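# Hold headset up by headband, grip its cable below

## Task

With the left arm, hold the headset (the headset itself, not its cable) motionless by its headband. Its lowest point must be at least roughly a hand's length above the table, and no part of it may extend beyond the table's edge. The left gripper must be commanded fully closed, pinching the headband between its fingers. Those fingers may touch only the headband. Nothing may touch the headset except its own cable and possibly the right arm. The right gripper must hold the cable firmly between its fingers, not at the extreme tips or edges of the fingers, at a point lower than where the cable exits the ear cup. Between the ear cup and that grip, the cable must be well above the table and may touch only itself, the headset and the arms. If the right arm were removed, no part of the headset may drop by more than a little. The cable's free end must not be left hanging below the table top. If that end at any moment goes well below the table top or well past the table edge, whether or not it is held, the task has failed. Once every one of these conditions holds, declare the task finished. Anything that stays in place only because the robot is holding it, other than the required hold, does not count as achieved.

## Robot and tools

Robot and frame. Two 6-joint arms, left_arm and right_arm, each ending in a parallel two-finger gripper. All poses share one scene frame. Its origin is on the table top midway between the arms. +z points up, +x points out over the table, and left_arm sits on the +y side (base near (+0.030, +0.349, 0) m; right_arm base near (-0.018, -0.300, 0) m). The arm names do not correspond to the left or right side of any image. In a gripper's own axes, the fingers extend along +z and close along y. The reported end_effector_position is the point between the finger pads, roughly 1 cm short of the fingertips. Joint ranges in rad, from base to hand: waist -2.618 to 3.054, shoulder 0.000 to 3.142, elbow 0.000 to 3.142, wrist pitch -1.571 to 1.571, wrist yaw -1.571 to 1.571, wrist roll -2.094 to 2.094. An elbow never fully straightens.

execute_actions(actions). actions is a list of up to 15 actions. Each action is a table of up to 15 rows. Each row lasts one control step of 1/30 s. A shorter table repeats its final row, so one action always lasts 0.5 s. A row is a single flat list of 14 numbers in [-1, 1] covering both arms, even if only one moves: left_arm dx, dy, dz, rx, ry, rz, opening, then right_arm's seven in the same order. dx to rz are an offset, not a pose. They are measured in that gripper's own axes from its measured pose at the start of the action; for the first action of a call, that is the last pose reported in this scene. Every row refers back to that same start pose, so rows do not accumulate. Scale: 1.0 equals 0.6 m for dx, dy, dz, or 180 degrees for the rotation vector (rx, ry, rz). opening is absolute: +1 is fully open (0.093 m) and -1 is closed. A row may carry 12 extra numbers from 0 to 1, giving per-joint stiffness scales: left_arm's 6, then right_arm's 6, in Joint positions order. These persist until changed. An empty list only returns the state and images.

Motion limits. At each step the commanded pose is clipped to within 70 mm and 16 degrees of the measured pose, and damped IK then favours position over orientation. Large offsets therefore need several actions; after an action, an arm goes no further than its last clipped pose. Joint friction can leave a gripper up to about 31 mm from its command, and smaller commands may not move it at all.

move(target, speed, blocking). target is one row of the same layout (14 numbers, optionally the 12 stiffness values). It is an offset in each gripper's axes from the pose in the scene's latest result that shows one. Each gripper follows a straight path, and all paths finish together within 0.5 to 10 s; a path that would take longer is cut off at 10 s, short of its target. speed is the top path speed in m/s, from 0.002 to 0.5, default 0.25; turning speed is capped at twice that value in rad/s. Paths ignore obstacles and the other arm. Grippers can lag, wander or overshoot the speed, especially near full reach. Openings are applied when the move starts. A faster move, or a target set deeper past a contact, hits harder. With blocking=false you get a result after 0.5 s while the arm keeps moving. Until a result shows the move has ended, other moves and action rows are refused; use wait or stop first. The result adds a move: line with the ending (done, off_target, moving, held, fault) and any limits: limits=paced means the sent pose was clipped, and limits=held means a safety check blocked some steps, after which the arm may surge faster than speed. It also gives each gripper's distance from its target.

wait(seconds): 0 to 10. The scene runs with each arm holding its last command, and the call returns early if a running move ends. stop(): brakes a running move (it needs room to brake, and the fingers continue). zoom_image(camera, region): camera is cam_high, cam_low, cam_left_wrist or cam_right_wrist; region is [x0, y0, x1, y1] in pixels, from the top-left corner, at most 504 by 504. All four images are 504x504, and calibration (K, distortion, T_world_to_cam) is supplied. read_manual(section): licence texts only, with "licences" as the default. finished_scene(scene): pass the current scene number to end it once the goal holds. This is final.

Reading results. The state line gives each gripper's end_effector_position in m and end_effector_quat_wxyz; at long reach these may be slightly off. A Hand target line shows the pose each arm is now being driven to. A pose unreachable line means the clearance check altered or blocked that arm's command. grip_measured is the gripper motor's position on the opening scale. The pads meet near -0.94, and each mm of object width adds about 0.0208; each gripper has its own fixed bias of up to about 0.02. Once the pads touch something they stop, but the motor keeps heading toward the sent value, so this reading barely reveals contact. Commanding further below the object's width squeezes harder, up to about 50 to 62 N per pad; thin parts under about 5 mm get less force. Keep sending the same closing value to maintain a grip. The final entry in each Joint positions list is the opening in metres, which stays at zero or above. FAULT lines report arm stops. MOTOR HOT appears from 75 °C; at 90 °C that arm halts for 10 s; at 100 °C it drops everything and falls, so avoid long heavy holds.

Cautions. The robot keeps executing its last command while you compose a reply. To keep an arm still, send the offset back to its desired pose in the first call of a reply and zeros afterwards, always with the opening it should keep. Do not let the arms collide or press on each other. Do not knock anything off the table, drop or slam objects, or push hard. Keep the cable's free end from dropping well below the table top or extending well past its edge. Parts you hold may occasionally be tugged, and loose objects nudged.

Each tool is called after ">>>" by a JSON object that holds its "op" and its "data".

## Session

>>> {"op": "execute_actions", "data": {"actions": []}}

Scene clock: 0.00 s.
left_arm: end_effector_position=(+0.1483, +0.6214, +0.1952) grip_measured=+1.000 end_effector_quat_wxyz=(+0.046, +0.884, +0.006, +0.466) | right_arm: end_effector_position=(+0.0146, -0.4387, +0.1289) grip_measured=+0.991 end_effector_quat_wxyz=(-0.119, +0.575, +0.809, +0.021)
Joint positions: left_arm=[ 1.711  1.69   1.395 -1.509  0.955 -1.393  0.093] | right_arm=[-1.342  1.272  1.027 -1.547  0.1    0.023  0.093]
Joint velocities: left_arm=[-0.012 -0.002  0.017  0.037 -0.007 -0.022  0.   ] | right_arm=[-0.017 -0.002 -0.012 -0.007 -0.007 -0.066 -0.001]
Motor temperatures (°C, as the motors report them): left_arm=[22 23 24 24 24 23] | right_arm=[23 24 20 22 24 24]
Hand target (left_arm): +0.148, +0.621, +0.195; +0.046, +0.884, +0.006, +0.466
Hand target (right_arm): +0.015, -0.439, +0.129; -0.119, +0.575, +0.809, +0.021
Joint stiffness scale: left_arm=[1. 1. 1. 1. 1. 1.] | right_arm=[1. 1. 1. 1. 1. 1.]

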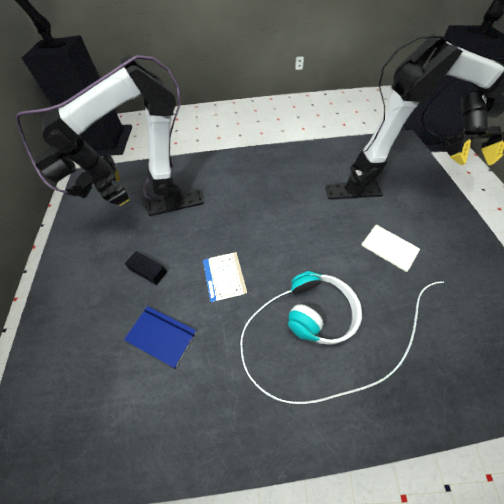

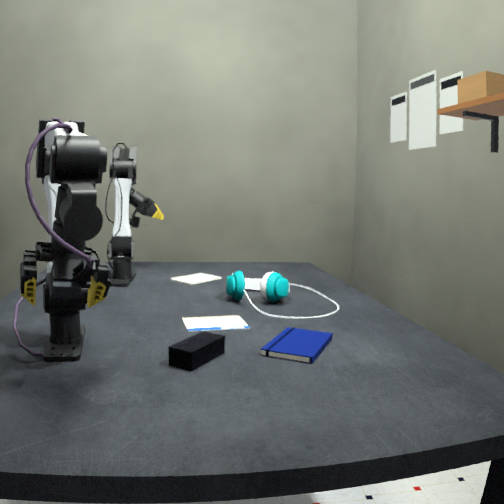

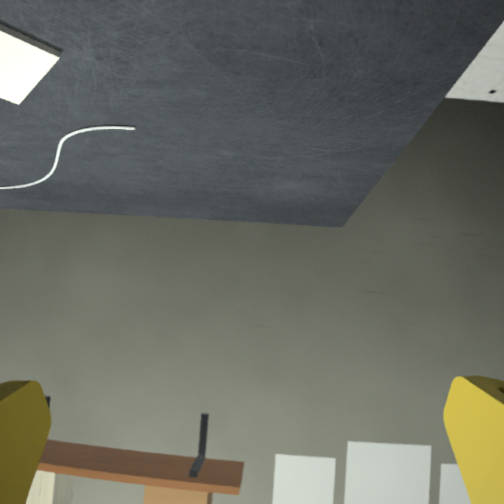

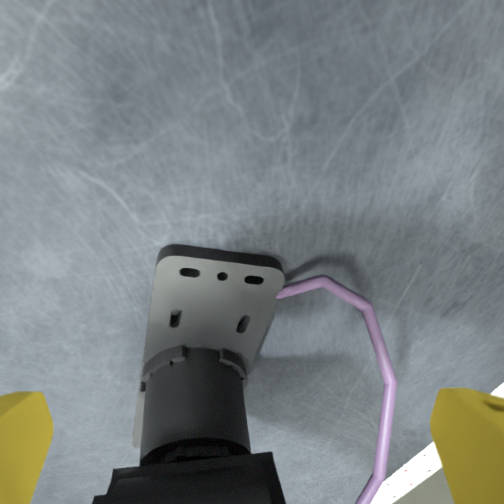

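>>> {"op": "zoom_image", "data": {"camera": "cam_high", "region": [220, 240, 460, 420]}}

>>> {"op": "zoom_image", "data": {"camera": "cam_low", "region": [200, 250, 360, 340]}}

Region (220, 240, 460, 420) of cam_high's 504x504 image, scaled by 2.100, with more detail than that image has; it fills the top 378 rows of this view, and the rest is white.

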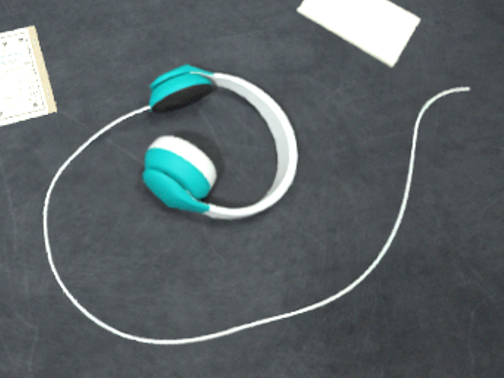

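Region (200, 250, 360, 340) of cam_low's 504x504 image, scaled by 3.150, with more detail than that image has; it fills the top 284 rows of this view, and the rest is white.

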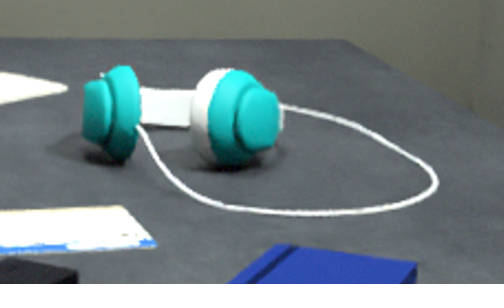

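>>> {"op": "move", "data": {"target": [0.2029,0.2847,0.1787,-0.2172,-0.2648,0.4603,1,0.1361,0.4243,-0.2224,-0.1422,-0.2973,-0.3821,1], "speed": 0.4}}

Scene clock: 122.93 s.
left_arm: end_effector_position=(+0.2966, +0.4520, +0.2459) grip_measured=+1.000 end_effector_quat_wxyz=(-0.092, +0.706, -0.701, +0.041) | right_arm: end_effector_position=(+0.2433, -0.2951, +0.2481) grip_measured=+0.991 end_effector_quat_wxyz=(+0.377, +0.001, +0.926, +0.011)
Joint positions: left_arm=[ 0.438  1.529  1.723 -1.564 -0.001 -1.21   0.093] | right_arm=[-0.109  0.918  1.078 -0.958 -0.012  0.018  0.093]
Joint velocities: left_arm=[ 0.002 -0.002 -0.012 -0.081 -0.037  0.022  0.   ] | right_arm=[ 0.002  0.002  0.007 -0.051 -0.022 -0.11   0.   ]
Motor temperatures (°C, as the motors report them): left_arm=[22 28 30 24 25 23] | right_arm=[23 25 27 22 24 24]
Hand target (left_arm): +0.300, +0.452, +0.245; -0.090, +0.701, -0.706, +0.034
Hand target (right_arm): +0.247, -0.294, +0.246; +0.376, -0.006, +0.927, +0.008
Off the commanded pose (left_arm): 0.006 m, 12 deg.
Off the commanded pose (right_arm): 0.008 m, 1 deg.
Joint stiffness scale: left_arm=[1. 1. 1. 1. 1. 1.] | right_arm=[1. 1. 1. 1. 1. 1.]
joint sent to its limit (left arm) — the command would take joint 4 (wrist pitch) past its lower limit, so that joint was sent only as far as its limit.
move: off_target (left_arm)
camera_calibration (this result's frames):
cam_left_wrist: T_world_to_cam=[[0.983877, -0.01568, 0.17816, -0.325683], [-0.0781747, -0.933653, 0.349544, 0.394993], [0.160858, -0.357836, -0.919825, 0.421098], [0, 0, 0, 1]] pos_world=[0.283573, 0.514364, 0.307293]
cam_right_wrist: T_world_to_cam=[[-0.0171876, -0.999849, -0.00255178, -0.29367], [-0.941502, 0.0170436, -0.336576, 0.35931], [0.336569, -0.00338245, -0.941653, 0.231134], [0, 0, 0, 1]] pos_world=[0.255451, -0.298968, 0.337833]

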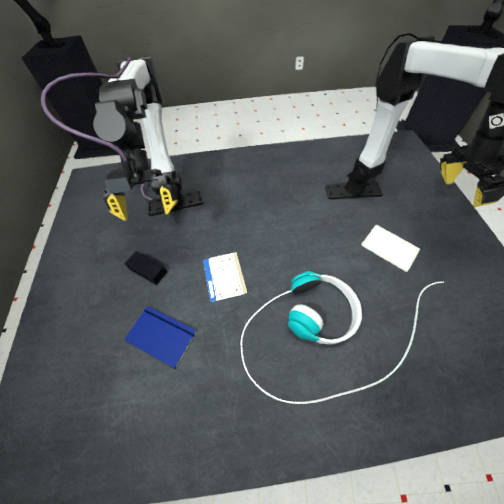

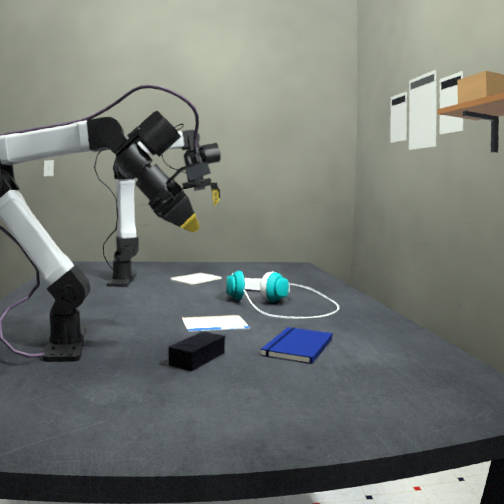

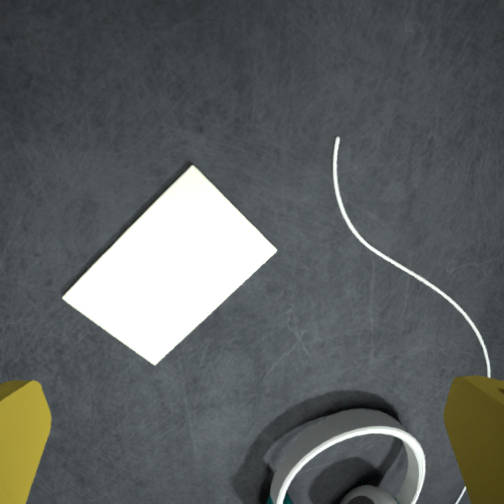

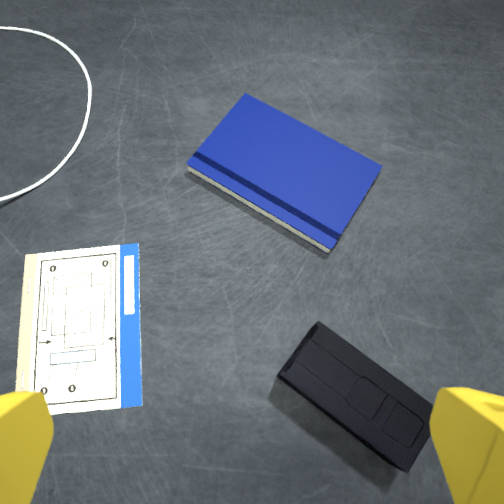

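>>> {"op": "move", "data": {"target": [0.4463,-0.186,0.1977,0.1317,-0.0452,0.5715,1,0,0,0,0,0,0,1], "speed": 0.4}}

Scene clock: 144.13 s.
left_arm: end_effector_position=(+0.4310, +0.2051, +0.1260) grip_measured=+1.000 end_effector_quat_wxyz=(+0.247, +0.127, +0.960, -0.017) | right_arm: end_effector_position=(+0.2436, -0.2951, +0.2484) grip_measured=+0.991 end_effector_quat_wxyz=(+0.378, +0.000, +0.926, +0.011)
Joint positions: left_arm=[-0.307  1.729  1.348 -0.696 -0.085 -0.094  0.093] | right_arm=[-0.109  0.918  1.078 -0.956 -0.012  0.016  0.093]
Joint velocities: left_arm=[-0.017 -0.007 -0.002  0.037  0.081  0.037  0.   ] | right_arm=[ 0.002 -0.012  0.017  0.081 -0.007  0.051  0.   ]
Motor temperatures (°C, as the motors report them): left_arm=[22 27 31 25 24 23] | right_arm=[23 25 28 26 24 24]
Hand target (left_arm): +0.436, +0.198, +0.130; +0.256, +0.134, +0.957, -0.024
Hand target (right_arm): +0.243, -0.295, +0.248; +0.377, +0.001, +0.926, +0.011
Off the commanded pose (left_arm): 0.013 m, 2 deg.
Off the commanded pose (right_arm): 0.000 m, 0 deg.
Joint stiffness scale: left_arm=[1. 1. 1. 1. 1. 1.] | right_arm=[1. 1. 1. 1. 1. 1.]
move: off_target (left_arm)
camera_calibration (this result's frames):
cam_left_wrist: T_world_to_cam=[[-0.262682, -0.963859, -0.0444218, 0.319422], [-0.962309, 0.265064, -0.060846, 0.403802], [0.0704216, 0.0267644, -0.997158, 0.17072], [0, 0, 0, 1]] pos_world=[0.460466, 0.196276, 0.208994]
cam_right_wrist: T_world_to_cam=[[-0.0160936, -0.999869, -0.00152709, -0.294189], [-0.940995, 0.0156623, -0.338058, 0.359482], [0.338037, -0.00400359, -0.941124, 0.230616], [0, 0, 0, 1]] pos_world=[0.25558, -0.298858, 0.338115]

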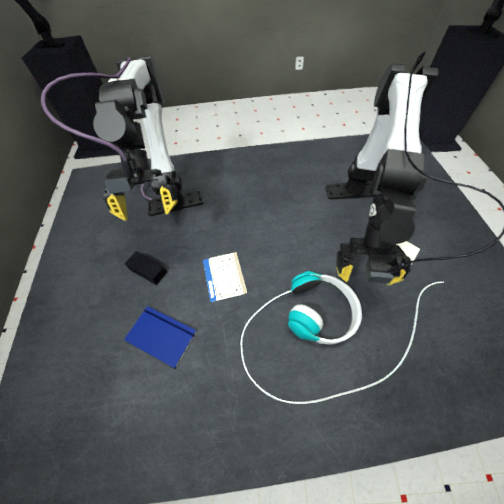

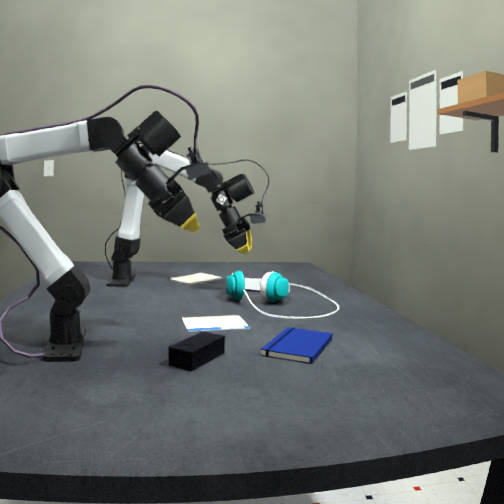

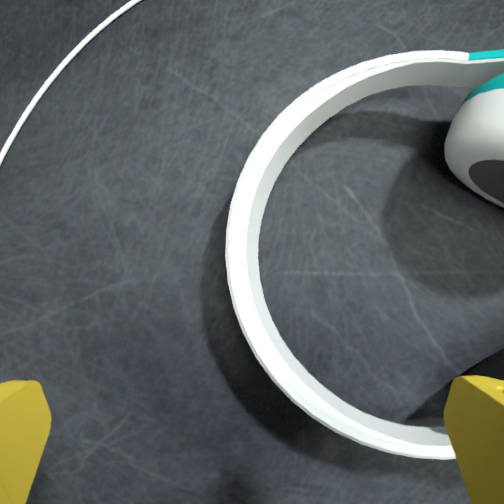

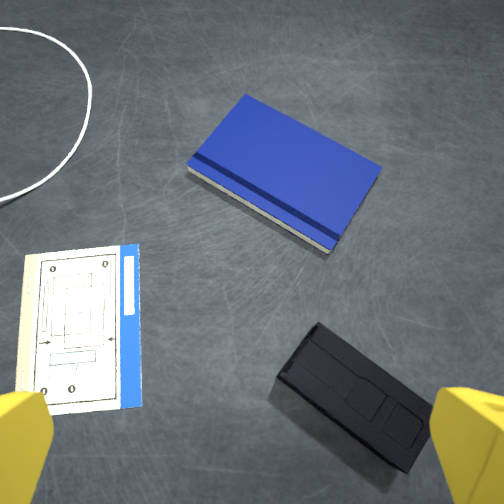

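>>> {"op": "move", "data": {"target": [0.010,0.015,0.16,0,0,0,0.3,0,0,0,0,0,0,1], "speed": 0.12}}

Scene clock: 158.07 s.
left_arm: end_effector_position=(+0.4751, +0.2027, +0.0467) grip_measured=+0.302 end_effector_quat_wxyz=(+0.252, +0.126, +0.959, -0.015) | right_arm: end_effector_position=(+0.2436, -0.2951, +0.2484) grip_measured=+0.991 end_effector_quat_wxyz=(+0.378, +0.000, +0.926, +0.011)
Joint positions: left_arm=[-0.274  1.958  1.312 -0.419 -0.075 -0.063  0.06 ] | right_arm=[-0.109  0.918  1.078 -0.956 -0.012  0.016  0.093]
Joint velocities: left_arm=[-0.002  0.017  0.002  0.007  0.007 -0.007 -0.   ] | right_arm=[-0.032  0.022  0.017  0.066  0.007 -0.007 -0.001]
Motor temperatures (°C, as the motors report them): left_arm=[22 28 32 26 24 23] | right_arm=[23 24 29 27 24 24]
Hand target (left_arm): +0.473, +0.206, +0.040; +0.247, +0.126, +0.961, -0.017
Hand target (right_arm): +0.244, -0.295, +0.248; +0.378, +0.000, +0.926, +0.011
Off the commanded pose (left_arm): 0.008 m, 1 deg.
Off the commanded pose (right_arm): 0.000 m, 0 deg.
Joint stiffness scale: left_arm=[1. 1. 1. 1. 1. 1.] | right_arm=[1. 1. 1. 1. 1. 1.]
move: done
camera_calibration (this result's frames):
cam_left_wrist: T_world_to_cam=[[-0.26065, -0.964176, -0.0492662, 0.324476], [-0.962049, 0.263667, -0.0702995, 0.442614], [0.0807709, 0.029073, -0.996309, 0.0831584], [0, 0, 0, 1]] pos_world=[0.503674, 0.193732, 0.129953]
cam_right_wrist: T_world_to_cam=[[-0.0160936, -0.999869, -0.00152709, -0.294189], [-0.940995, 0.0156623, -0.338058, 0.359482], [0.338037, -0.00400359, -0.941124, 0.230616], [0, 0, 0, 1]] pos_world=[0.25558, -0.298858, 0.338115]

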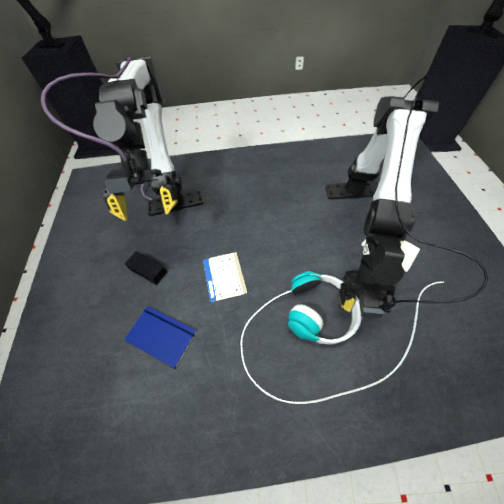

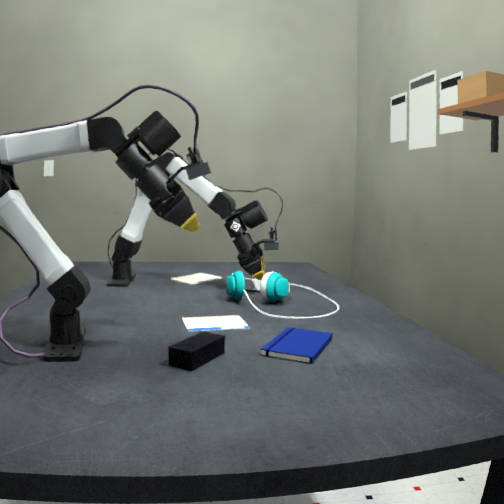

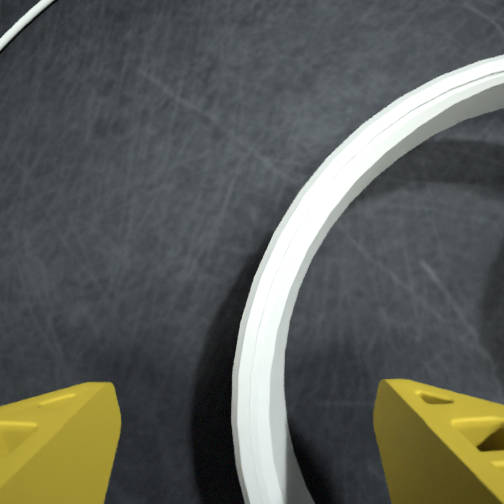

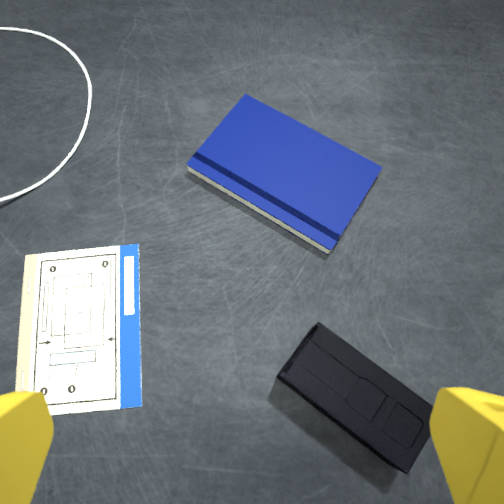

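>>> {"op": "zoom_image", "data": {"camera": "cam_low", "region": [210, 230, 310, 310]}}

Region (210, 230, 310, 310) of cam_low's 504x504 image, scaled by 5.040, with more detail than that image has; it fills the top 403 rows of this view, and the rest is white.

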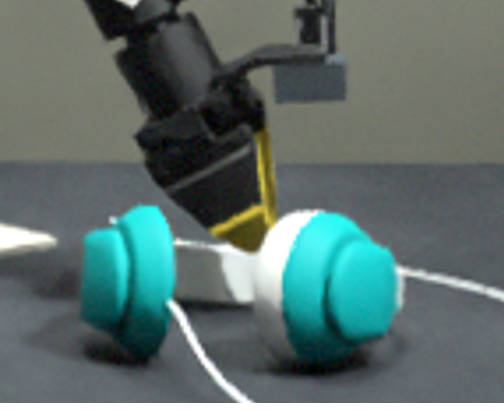

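>>> {"op": "move", "data": {"target": [0.023,-0.004,0.042,0,0,0,0.0,0,0,0,0,0,0,1], "speed": 0.05}}

>>> {"op": "zoom_image", "data": {"camera": "cam_low", "region": [210, 230, 310, 310]}}

Scene clock: 177.00 s.
left_arm: end_effector_position=(+0.4785, +0.2014, +0.0257) grip_measured=+0.002 end_effector_quat_wxyz=(+0.258, +0.126, +0.958, -0.016) | right_arm: end_effector_position=(+0.2436, -0.2951, +0.2484) grip_measured=+0.991 end_effector_quat_wxyz=(+0.378, +0.000, +0.926, +0.011)
Joint positions: left_arm=[-0.274  1.999  1.273 -0.328 -0.074 -0.063  0.045] | right_arm=[-0.109  0.918  1.078 -0.956 -0.012  0.016  0.093]
Joint velocities: left_arm=[ 0.002 -0.002  0.012  0.022  0.095  0.022 -0.001] | right_arm=[-0.007 -0.022  0.002 -0.007  0.081 -0.022  0.001]
Motor temperatures (°C, as the motors report them): left_arm=[22 31 32 27 24 23] | right_arm=[23 24 30 28 24 24]
Hand target (left_arm): +0.475, +0.201, +0.018; +0.252, +0.126, +0.959, -0.015
Hand target (right_arm): +0.244, -0.295, +0.248; +0.378, +0.000, +0.926, +0.011
Off the commanded pose (left_arm): 0.009 m, 1 deg.
Off the commanded pose (right_arm): 0.000 m, 0 deg.
Joint stiffness scale: left_arm=[1. 1. 1. 1. 1. 1.] | right_arm=[1. 1. 1. 1. 1. 1.]
move: done
camera_calibration (this result's frames):
cam_left_wrist: T_world_to_cam=[[-0.260311, -0.96433, -0.0480232, 0.322924], [-0.961189, 0.263529, -0.0816523, 0.444705], [0.0913953, 0.0249044, -0.995503, 0.057758], [0, 0, 0, 1]] pos_world=[0.506228, 0.192773, 0.109317]
cam_right_wrist: T_world_to_cam=[[-0.0160936, -0.999869, -0.00152709, -0.294189], [-0.940995, 0.0156623, -0.338058, 0.359482], [0.338037, -0.00400359, -0.941124, 0.230616], [0, 0, 0, 1]] pos_world=[0.25558, -0.298858, 0.338115]

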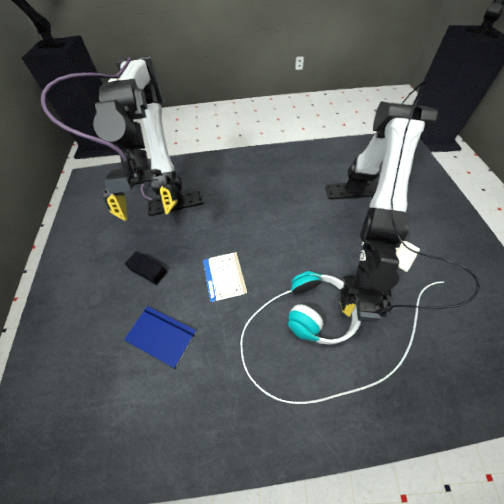

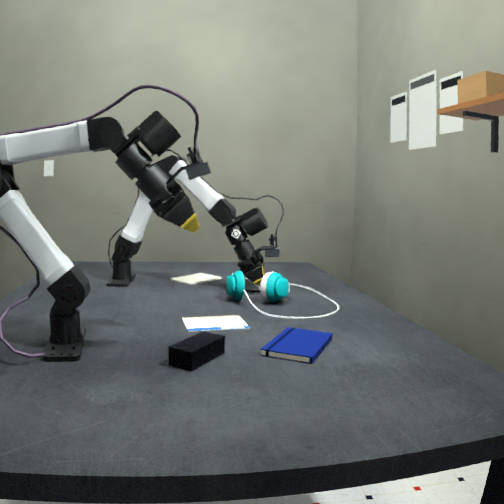

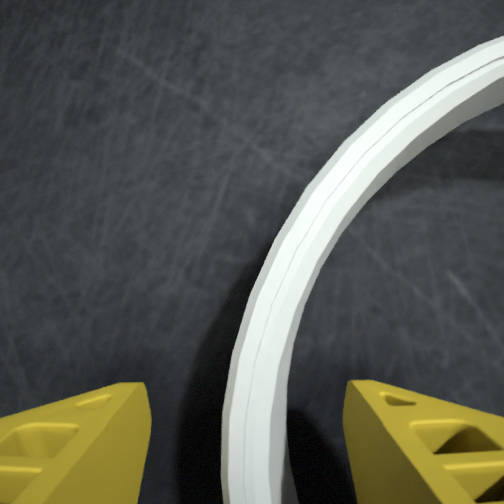

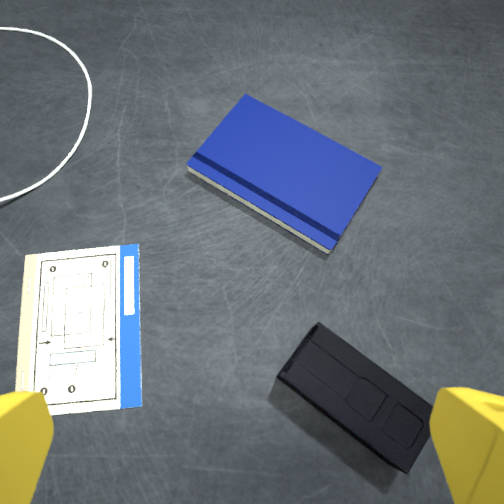

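Region (210, 230, 310, 310) of cam_low's 504x504 image, scaled by 5.040, with more detail than that image has; it fills the top 403 rows of this view, and the rest is white.

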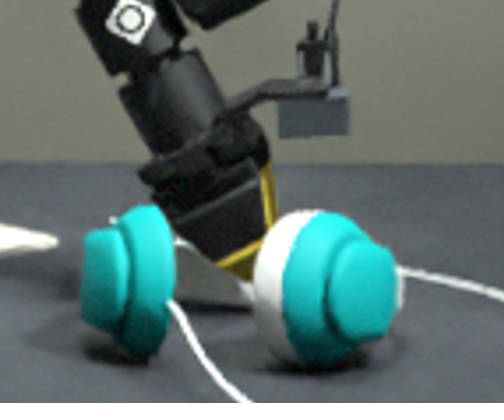

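>>> {"op": "move", "data": {"target": [0.014,0,0.024,0,0,0,-0.3,0,0,0,0,0,0,1], "speed": 0.03}}

>>> {"op": "move", "data": {"target": [0,0,0,0,0,0,-1,0,0,0,0,0,0,1]}}

>>> {"op": "zoom_image", "data": {"camera": "cam_low", "region": [210, 230, 310, 310]}}

Scene clock: 183.13 s.
left_arm: end_effector_position=(+0.4819, +0.2002, +0.0178) grip_measured=-0.298 end_effector_quat_wxyz=(+0.264, +0.125, +0.956, -0.018) | right_arm: end_effector_position=(+0.2436, -0.2951, +0.2484) grip_measured=+0.991 end_effector_quat_wxyz=(+0.378, +0.000, +0.926, +0.011)
Joint positions: left_arm=[-0.274  2.019  1.26  -0.281 -0.074 -0.063  0.031] | right_arm=[-0.109  0.918  1.078 -0.956 -0.012  0.016  0.093]
Joint velocities: left_arm=[ 0.017 -0.007 -0.002 -0.037  0.081 -0.051 -0.001] | right_arm=[ 0.007  0.017 -0.007 -0.037 -0.051 -0.051 -0.001]
Motor temperatures (°C, as the motors report them): left_arm=[22 31 32 27 24 23] | right_arm=[23 24 30 28 24 24]
Hand target (left_arm): +0.478, +0.202, +0.009; +0.257, +0.126, +0.958, -0.016
Hand target (right_arm): +0.244, -0.295, +0.248; +0.378, +0.000, +0.926, +0.011
Off the commanded pose (left_arm): 0.010 m, 1 deg.
Off the commanded pose (right_arm): 0.000 m, 0 deg.
Joint stiffness scale: left_arm=[1. 1. 1. 1. 1. 1.] | right_arm=[1. 1. 1. 1. 1. 1.]
move: done
camera_calibration (this result's frames):
cam_left_wrist: T_world_to_cam=[[-0.259697, -0.96455, -0.046922, 0.321986], [-0.960045, 0.26312, -0.0952918, 0.447403], [0.10426, 0.0203002, -0.994343, 0.0443213], [0, 0, 0, 1]] pos_world=[0.508525, 0.191951, 0.101813]
cam_right_wrist: T_world_to_cam=[[-0.0160936, -0.999869, -0.00152709, -0.294189], [-0.940995, 0.0156623, -0.338058, 0.359482], [0.338037, -0.00400359, -0.941124, 0.230616], [0, 0, 0, 1]] pos_world=[0.25558, -0.298858, 0.338115]

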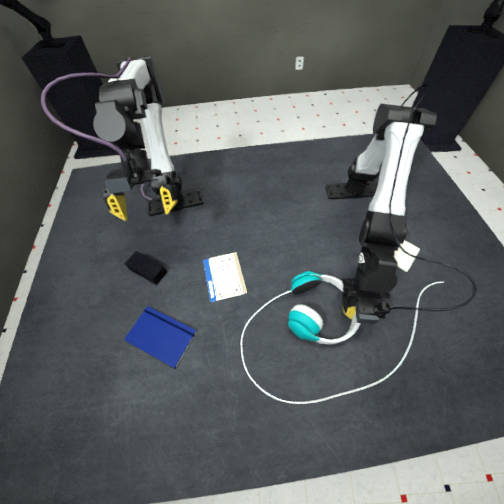

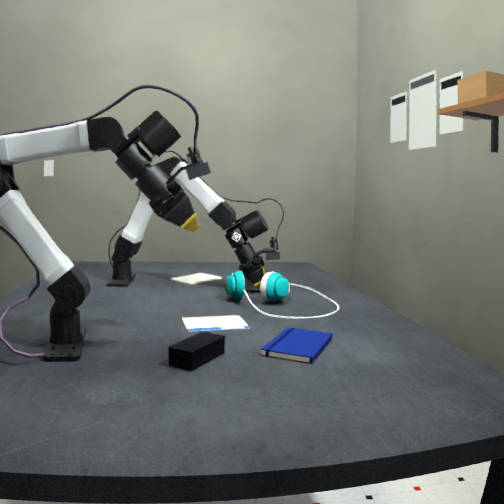

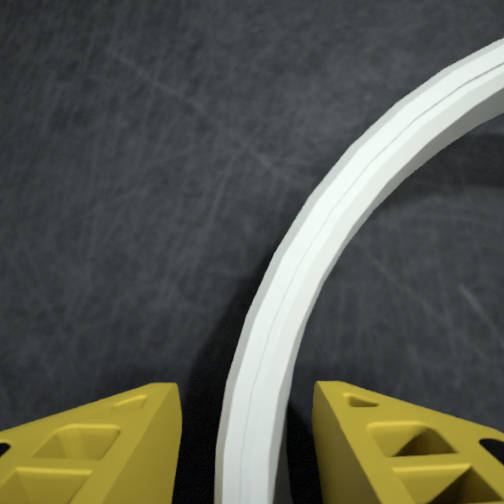

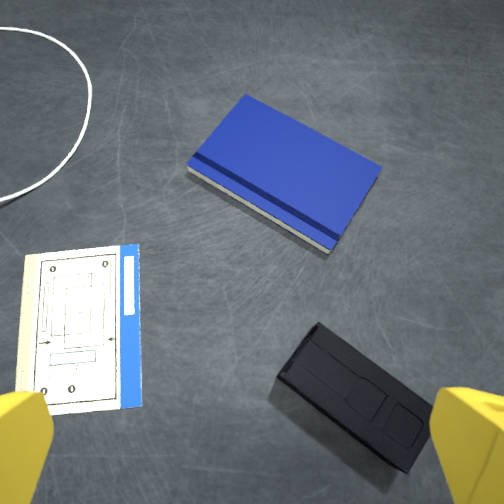

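Scene clock: 183.63 s.
left_arm: end_effector_position=(+0.4830, +0.1951, +0.0231) grip_measured=-0.866 end_effector_quat_wxyz=(+0.270, +0.124, +0.954, -0.034) | right_arm: end_effector_position=(+0.2436, -0.2951, +0.2484) grip_measured=+0.991 end_effector_quat_wxyz=(+0.378, +0.000, +0.926, +0.011)
Joint positions: left_arm=[-0.273  2.009  1.26  -0.273 -0.047 -0.071  0.004] | right_arm=[-0.109  0.918  1.078 -0.956 -0.012  0.016  0.093]
Joint velocities: left_arm=[-0.007 -0.017  0.002 -0.022 -0.051 -0.081 -0.001] | right_arm=[-0.012 -0.007 -0.022  0.037  0.051 -0.037 -0.001]
Motor temperatures (°C, as the motors report them): left_arm=[22 31 32 27 24 23] | right_arm=[23 24 30 28 24 24]
Hand target (left_arm): +0.482, +0.200, +0.018; +0.264, +0.126, +0.956, -0.018
Hand target (right_arm): +0.244, -0.295, +0.248; +0.378, +0.000, +0.926, +0.011
Off the commanded pose (left_arm): 0.007 m, 2 deg.
Off the commanded pose (right_arm): 0.000 m, 0 deg.
Joint stiffness scale: left_arm=[1. 1. 1. 1. 1. 1.] | right_arm=[1. 1. 1. 1. 1. 1.]
move: done
camera_calibration (this result's frames):
cam_left_wrist: T_world_to_cam=[[-0.265446, -0.963966, -0.0175292, 0.319584], [-0.957579, 0.265716, -0.111526, 0.448955], [0.112165, -0.0128186, -0.993607, 0.0522031], [0, 0, 0, 1]] pos_world=[0.508887, 0.189443, 0.107542]
cam_right_wrist: T_world_to_cam=[[-0.0160936, -0.999869, -0.00152709, -0.294189], [-0.940995, 0.0156623, -0.338058, 0.359482], [0.338037, -0.00400359, -0.941124, 0.230616], [0, 0, 0, 1]] pos_world=[0.25558, -0.298858, 0.338115]

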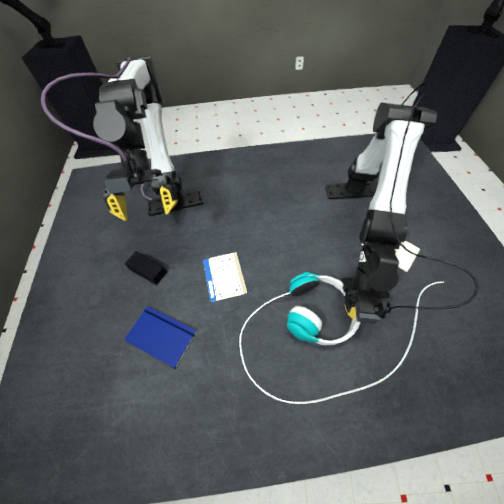

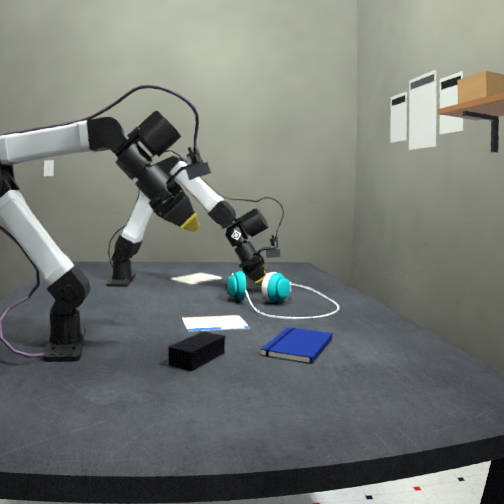

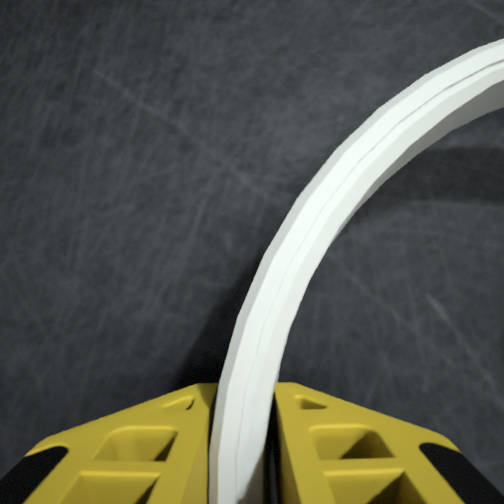

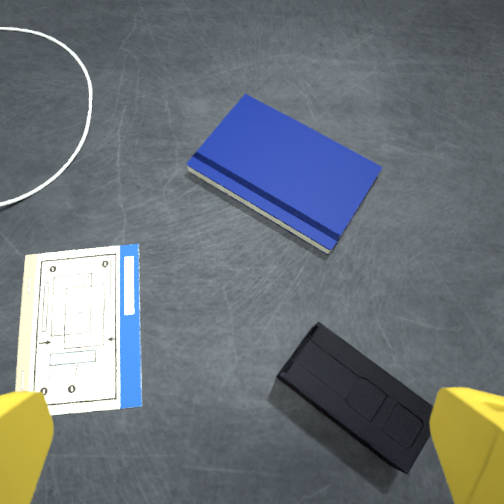

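Region (210, 230, 310, 310) of cam_low's 504x504 image, scaled by 5.040, with more detail than that image has; it fills the top 403 rows of this view, and the rest is white.

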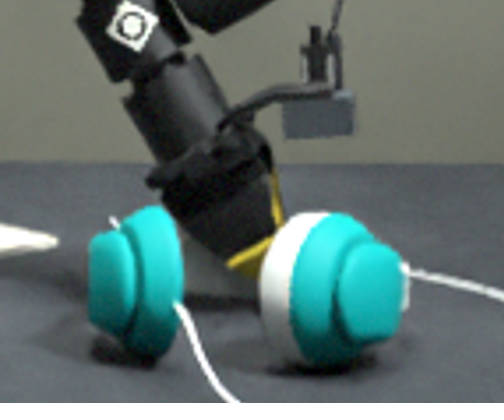

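>>> {"op": "move", "data": {"target": [-0.2505,-0.0743,-0.642,-0.3354,-0.1464,0.3779,-1,0.088,0.4072,0.0383,-0.2691,-0.1793,-0.1487,1], "speed": 0.2}}

Scene clock: 220.13 s.
left_arm: end_effector_position=(+0.4047, +0.1704, +0.4088) grip_measured=-0.863 end_effector_quat_wxyz=(+0.420, +0.476, +0.542, +0.551) | right_arm: end_effector_position=(+0.2252, -0.0532, +0.2132) grip_measured=+0.991 end_effector_quat_wxyz=(+0.580, -0.348, +0.675, +0.295)
Joint positions: left_arm=[-0.719  1.406  1.354 -0.022 -0.987  1.578  0.004] | right_arm=[ 0.535  0.974  0.407  0.407 -0.289 -0.051  0.093]
Joint velocities: left_arm=[-0.002  0.002 -0.002 -0.007 -0.007 -0.007  0.   ] | right_arm=[ 0.007 -0.012  0.002 -0.007 -0.007  0.007  0.   ]
Motor temperatures (°C, as the motors report them): left_arm=[22 33 33 29 24 23] | right_arm=[23 24 31 31 24 24]
Hand target (left_arm): +0.400, +0.171, +0.428; +0.447, +0.455, +0.540, +0.549
Hand target (right_arm): +0.221, -0.051, +0.196; +0.564, -0.359, +0.682, +0.296
Off the commanded pose (left_arm): 0.022 m, 5 deg.
Off the commanded pose (right_arm): 0.015 m, 1 deg.
Joint stiffness scale: left_arm=[1. 1. 1. 1. 1. 1.] | right_arm=[1. 1. 1. 1. 1. 1.]
move: off_target (left_arm, right_arm)
camera_calibration (this result's frames):
cam_left_wrist: T_world_to_cam=[[-0.04968, 0.0779354, -0.99572, 0.41675], [-0.591541, 0.800985, 0.0922075, 0.100947], [0.804743, 0.59359, 0.00630903, -0.348452], [0, 0, 0, 1]] pos_world=[0.360833, 0.0935012, 0.407856]
cam_right_wrist: T_world_to_cam=[[0.793837, -0.608104, 0.00569748, -0.21574], [-0.331091, -0.440037, -0.834713, 0.270758], [0.510099, 0.66074, -0.550655, 0.118026], [0, 0, 0, 1]] pos_world=[0.200703, -0.0900334, 0.292226]

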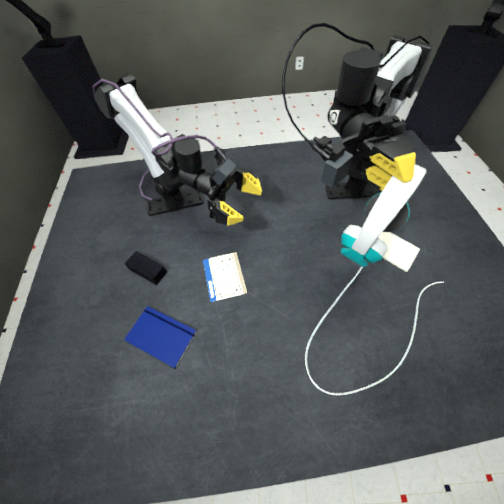

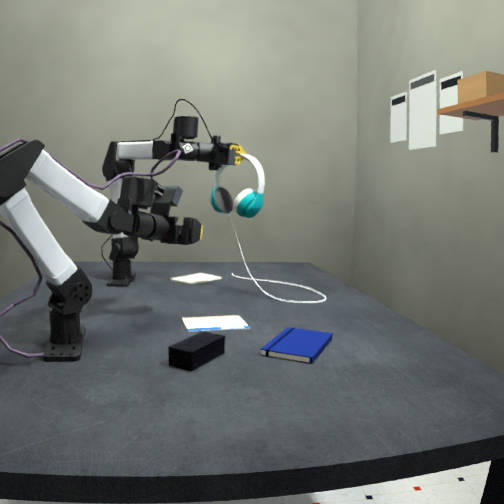

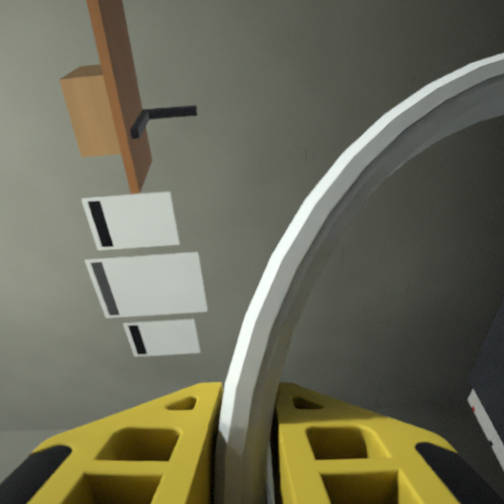

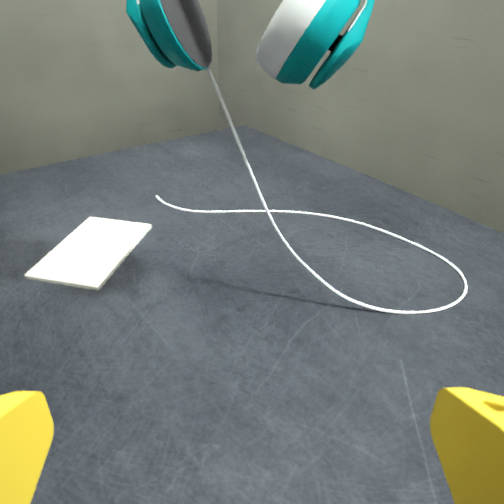

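>>> {"op": "zoom_image", "data": {"camera": "cam_low", "region": [150, 130, 350, 320]}}

Region (150, 130, 350, 320) of cam_low's 504x504 image, scaled by 2.520, with more detail than that image has; it fills the top 479 rows of this view, and the rest is white.

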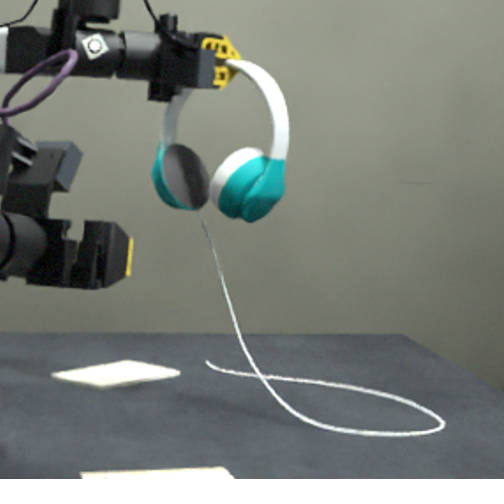

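>>> {"op": "move", "data": {"target": [0.0075,0.108,-0.0044,0,0,0,-1,0.047,-0.005,0.383,0,-0.049,0,1], "speed": 0.15}}

>>> {"op": "zoom_image", "data": {"camera": "cam_low", "region": [150, 110, 350, 300]}}

Scene clock: 270.13 s.
left_arm: end_effector_position=(+0.4043, +0.1708, +0.4585) grip_measured=-0.863 end_effector_quat_wxyz=(+0.400, +0.495, +0.539, +0.552) | right_arm: end_effector_position=(+0.3598, +0.1186, +0.1479) grip_measured=+0.991 end_effector_quat_wxyz=(+0.627, -0.330, +0.630, +0.317)
Joint positions: left_arm=[-0.719  1.475  1.658 -0.312 -0.987  1.579  0.004] | right_arm=[ 0.669  2.111  1.024  1.073 -0.163 -0.017  0.093]
Joint velocities: left_arm=[ 0.017 -0.022  0.002 -0.051 -0.007 -0.007  0.001] | right_arm=[-0.002 -0.012  0.007 -0.007 -0.022 -0.037 -0.   ]
Motor temperatures (°C, as the motors report them): left_arm=[22 31 36 35 24 23] | right_arm=[23 25 30 36 24 24]
Hand target (left_arm): +0.404, +0.172, +0.474; +0.420, +0.476, +0.542, +0.551
Hand target (right_arm): +0.361, +0.124, +0.148; +0.630, -0.326, +0.628, +0.320
Off the commanded pose (left_arm): 0.015 m, 3 deg.
Off the commanded pose (right_arm): 0.008 m, 1 deg.
Joint stiffness scale: left_arm=[1. 1. 1. 1. 1. 1.] | right_arm=[1. 1. 1. 1. 1. 1.]
move: off_target (left_arm)
camera_calibration (this result's frames):
cam_left_wrist: T_world_to_cam=[[-0.0881643, 0.117016, -0.989209, 0.472044], [-0.586895, 0.796298, 0.146504, 0.0698514], [0.804848, 0.593478, -0.00152882, -0.345115], [0, 0, 0, 1]] pos_world=[0.360378, 0.0939591, 0.456189]
cam_right_wrist: T_world_to_cam=[[0.796512, -0.60452, 0.0111392, -0.219962], [-0.250697, -0.34697, -0.903749, 0.30667], [0.5502, 0.717054, -0.427917, -0.139378], [0, 0, 0, 1]] pos_world=[0.328769, 0.0733754, 0.219961]

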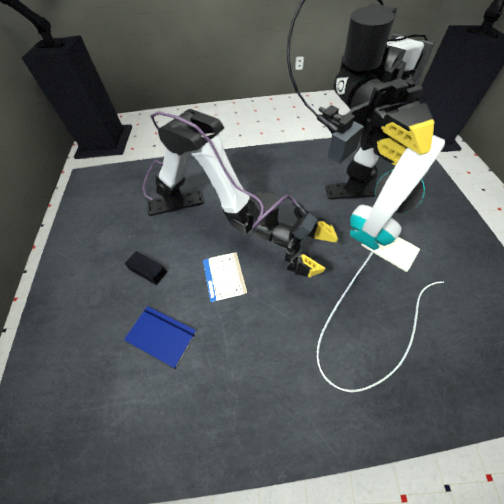

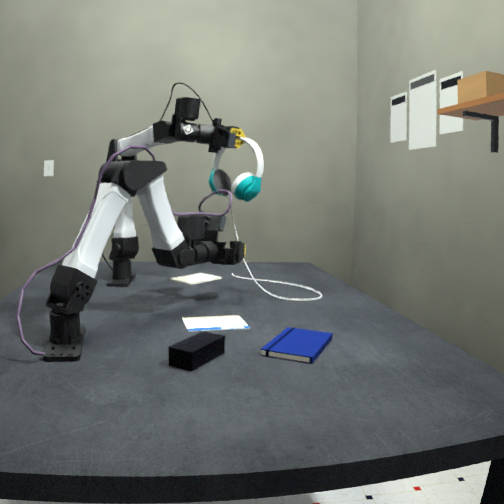

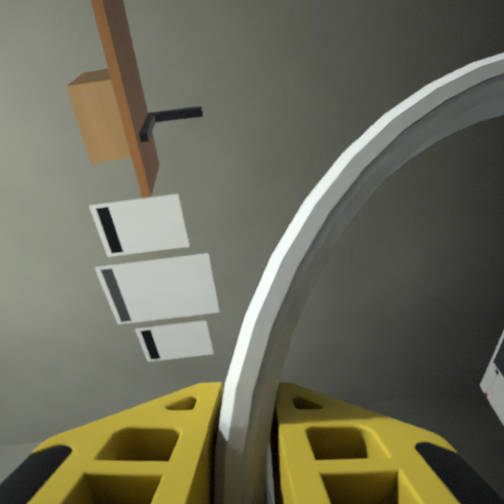

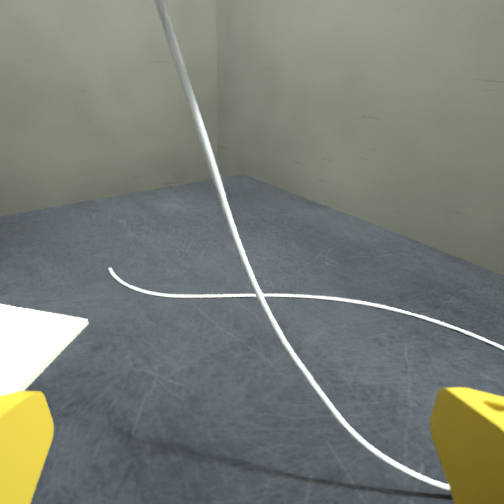

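Region (150, 110, 350, 300) of cam_low's 504x504 image, scaled by 2.520, with more detail than that image has; it fills the top 479 rows of this view, and the rest is white.

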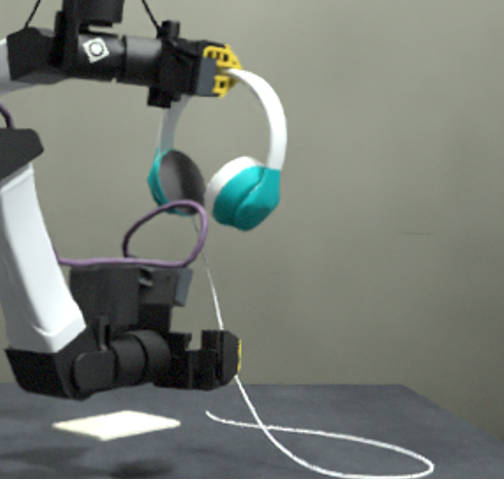

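>>> {"op": "move", "data": {"target": [0.002,0.025,0,-0.0097,0,-0.0147,-1,-0.0555,0.0095,0.168,0,0,0,0.4], "speed": 0.08}}

>>> {"op": "zoom_image", "data": {"camera": "cam_low", "region": [170, 150, 310, 280]}}

Scene clock: 296.60 s.
left_arm: end_effector_position=(+0.4040, +0.1711, +0.4556) grip_measured=-0.863 end_effector_quat_wxyz=(+0.394, +0.500, +0.539, +0.552) | right_arm: end_effector_position=(+0.4128, +0.1969, +0.1934) grip_measured=+0.401 end_effector_quat_wxyz=(+0.638, -0.327, +0.619, +0.322)
Joint positions: left_arm=[-0.719  1.475  1.658 -0.329 -0.987  1.577  0.004] | right_arm=[ 0.704  2.298  1.552  0.766 -0.131 -0.016  0.064]
Joint velocities: left_arm=[-0.007  0.012 -0.002  0.051  0.037  0.022 -0.   ] | right_arm=[-0.007 -0.007 -0.012 -0.037 -0.007 -0.037 -0.001]
Motor temperatures (°C, as the motors report them): left_arm=[22 30 38 36 24 23] | right_arm=[23 32 32 37 24 24]
Hand target (left_arm): +0.404, +0.171, +0.473; +0.420, +0.476, +0.542, +0.551
Hand target (right_arm): +0.413, +0.203, +0.180; +0.627, -0.331, +0.630, +0.317
Off the commanded pose (left_arm): 0.018 m, 4 deg.
Off the commanded pose (right_arm): 0.016 m, 2 deg.
Joint stiffness scale: left_arm=[1. 1. 1. 1. 1. 1.] | right_arm=[1. 1. 1. 1. 1. 1.]
move: off_target (left_arm, right_arm)
camera_calibration (this result's frames):
cam_left_wrist: T_world_to_cam=[[-0.0998234, 0.127572, -0.986793, 0.470985], [-0.585169, 0.794581, 0.161918, 0.0624565], [0.804744, 0.593604, -0.00466664, -0.343612], [0, 0, 0, 1]] pos_world=[0.360082, 0.0942583, 0.453048]
cam_right_wrist: T_world_to_cam=[[0.797828, -0.602709, 0.0145604, -0.21691], [-0.228989, -0.325285, -0.917471, 0.377706], [0.557705, 0.72865, -0.397535, -0.216458], [0, 0, 0, 1]] pos_world=[0.380267, 0.149851, 0.263643]

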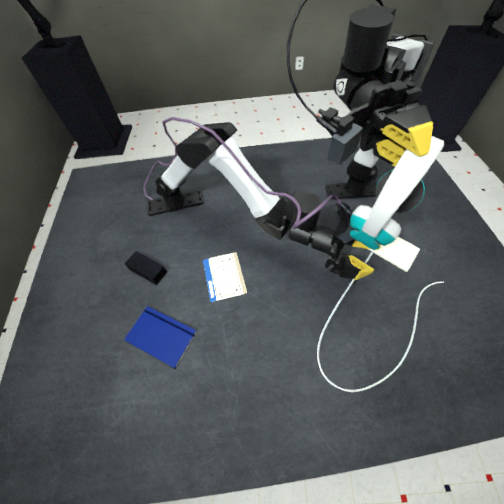

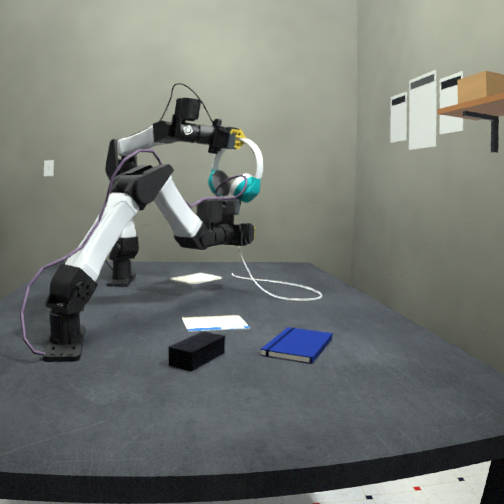

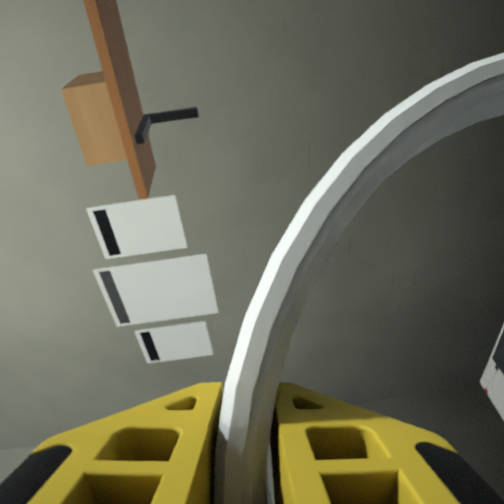

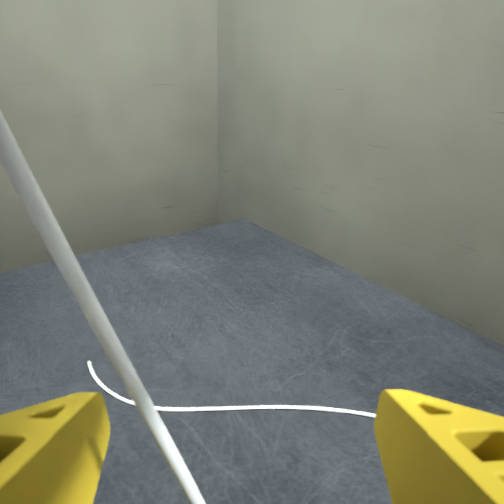

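Region (170, 150, 310, 280) of cam_low's 504x504 image, scaled by 3.600, with more detail than that image has; it fills the top 468 rows of this view, and the rest is white.

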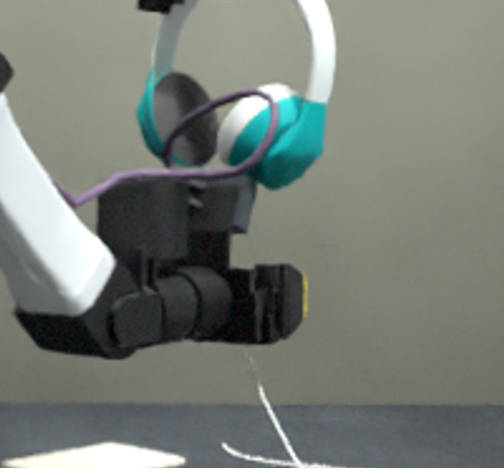

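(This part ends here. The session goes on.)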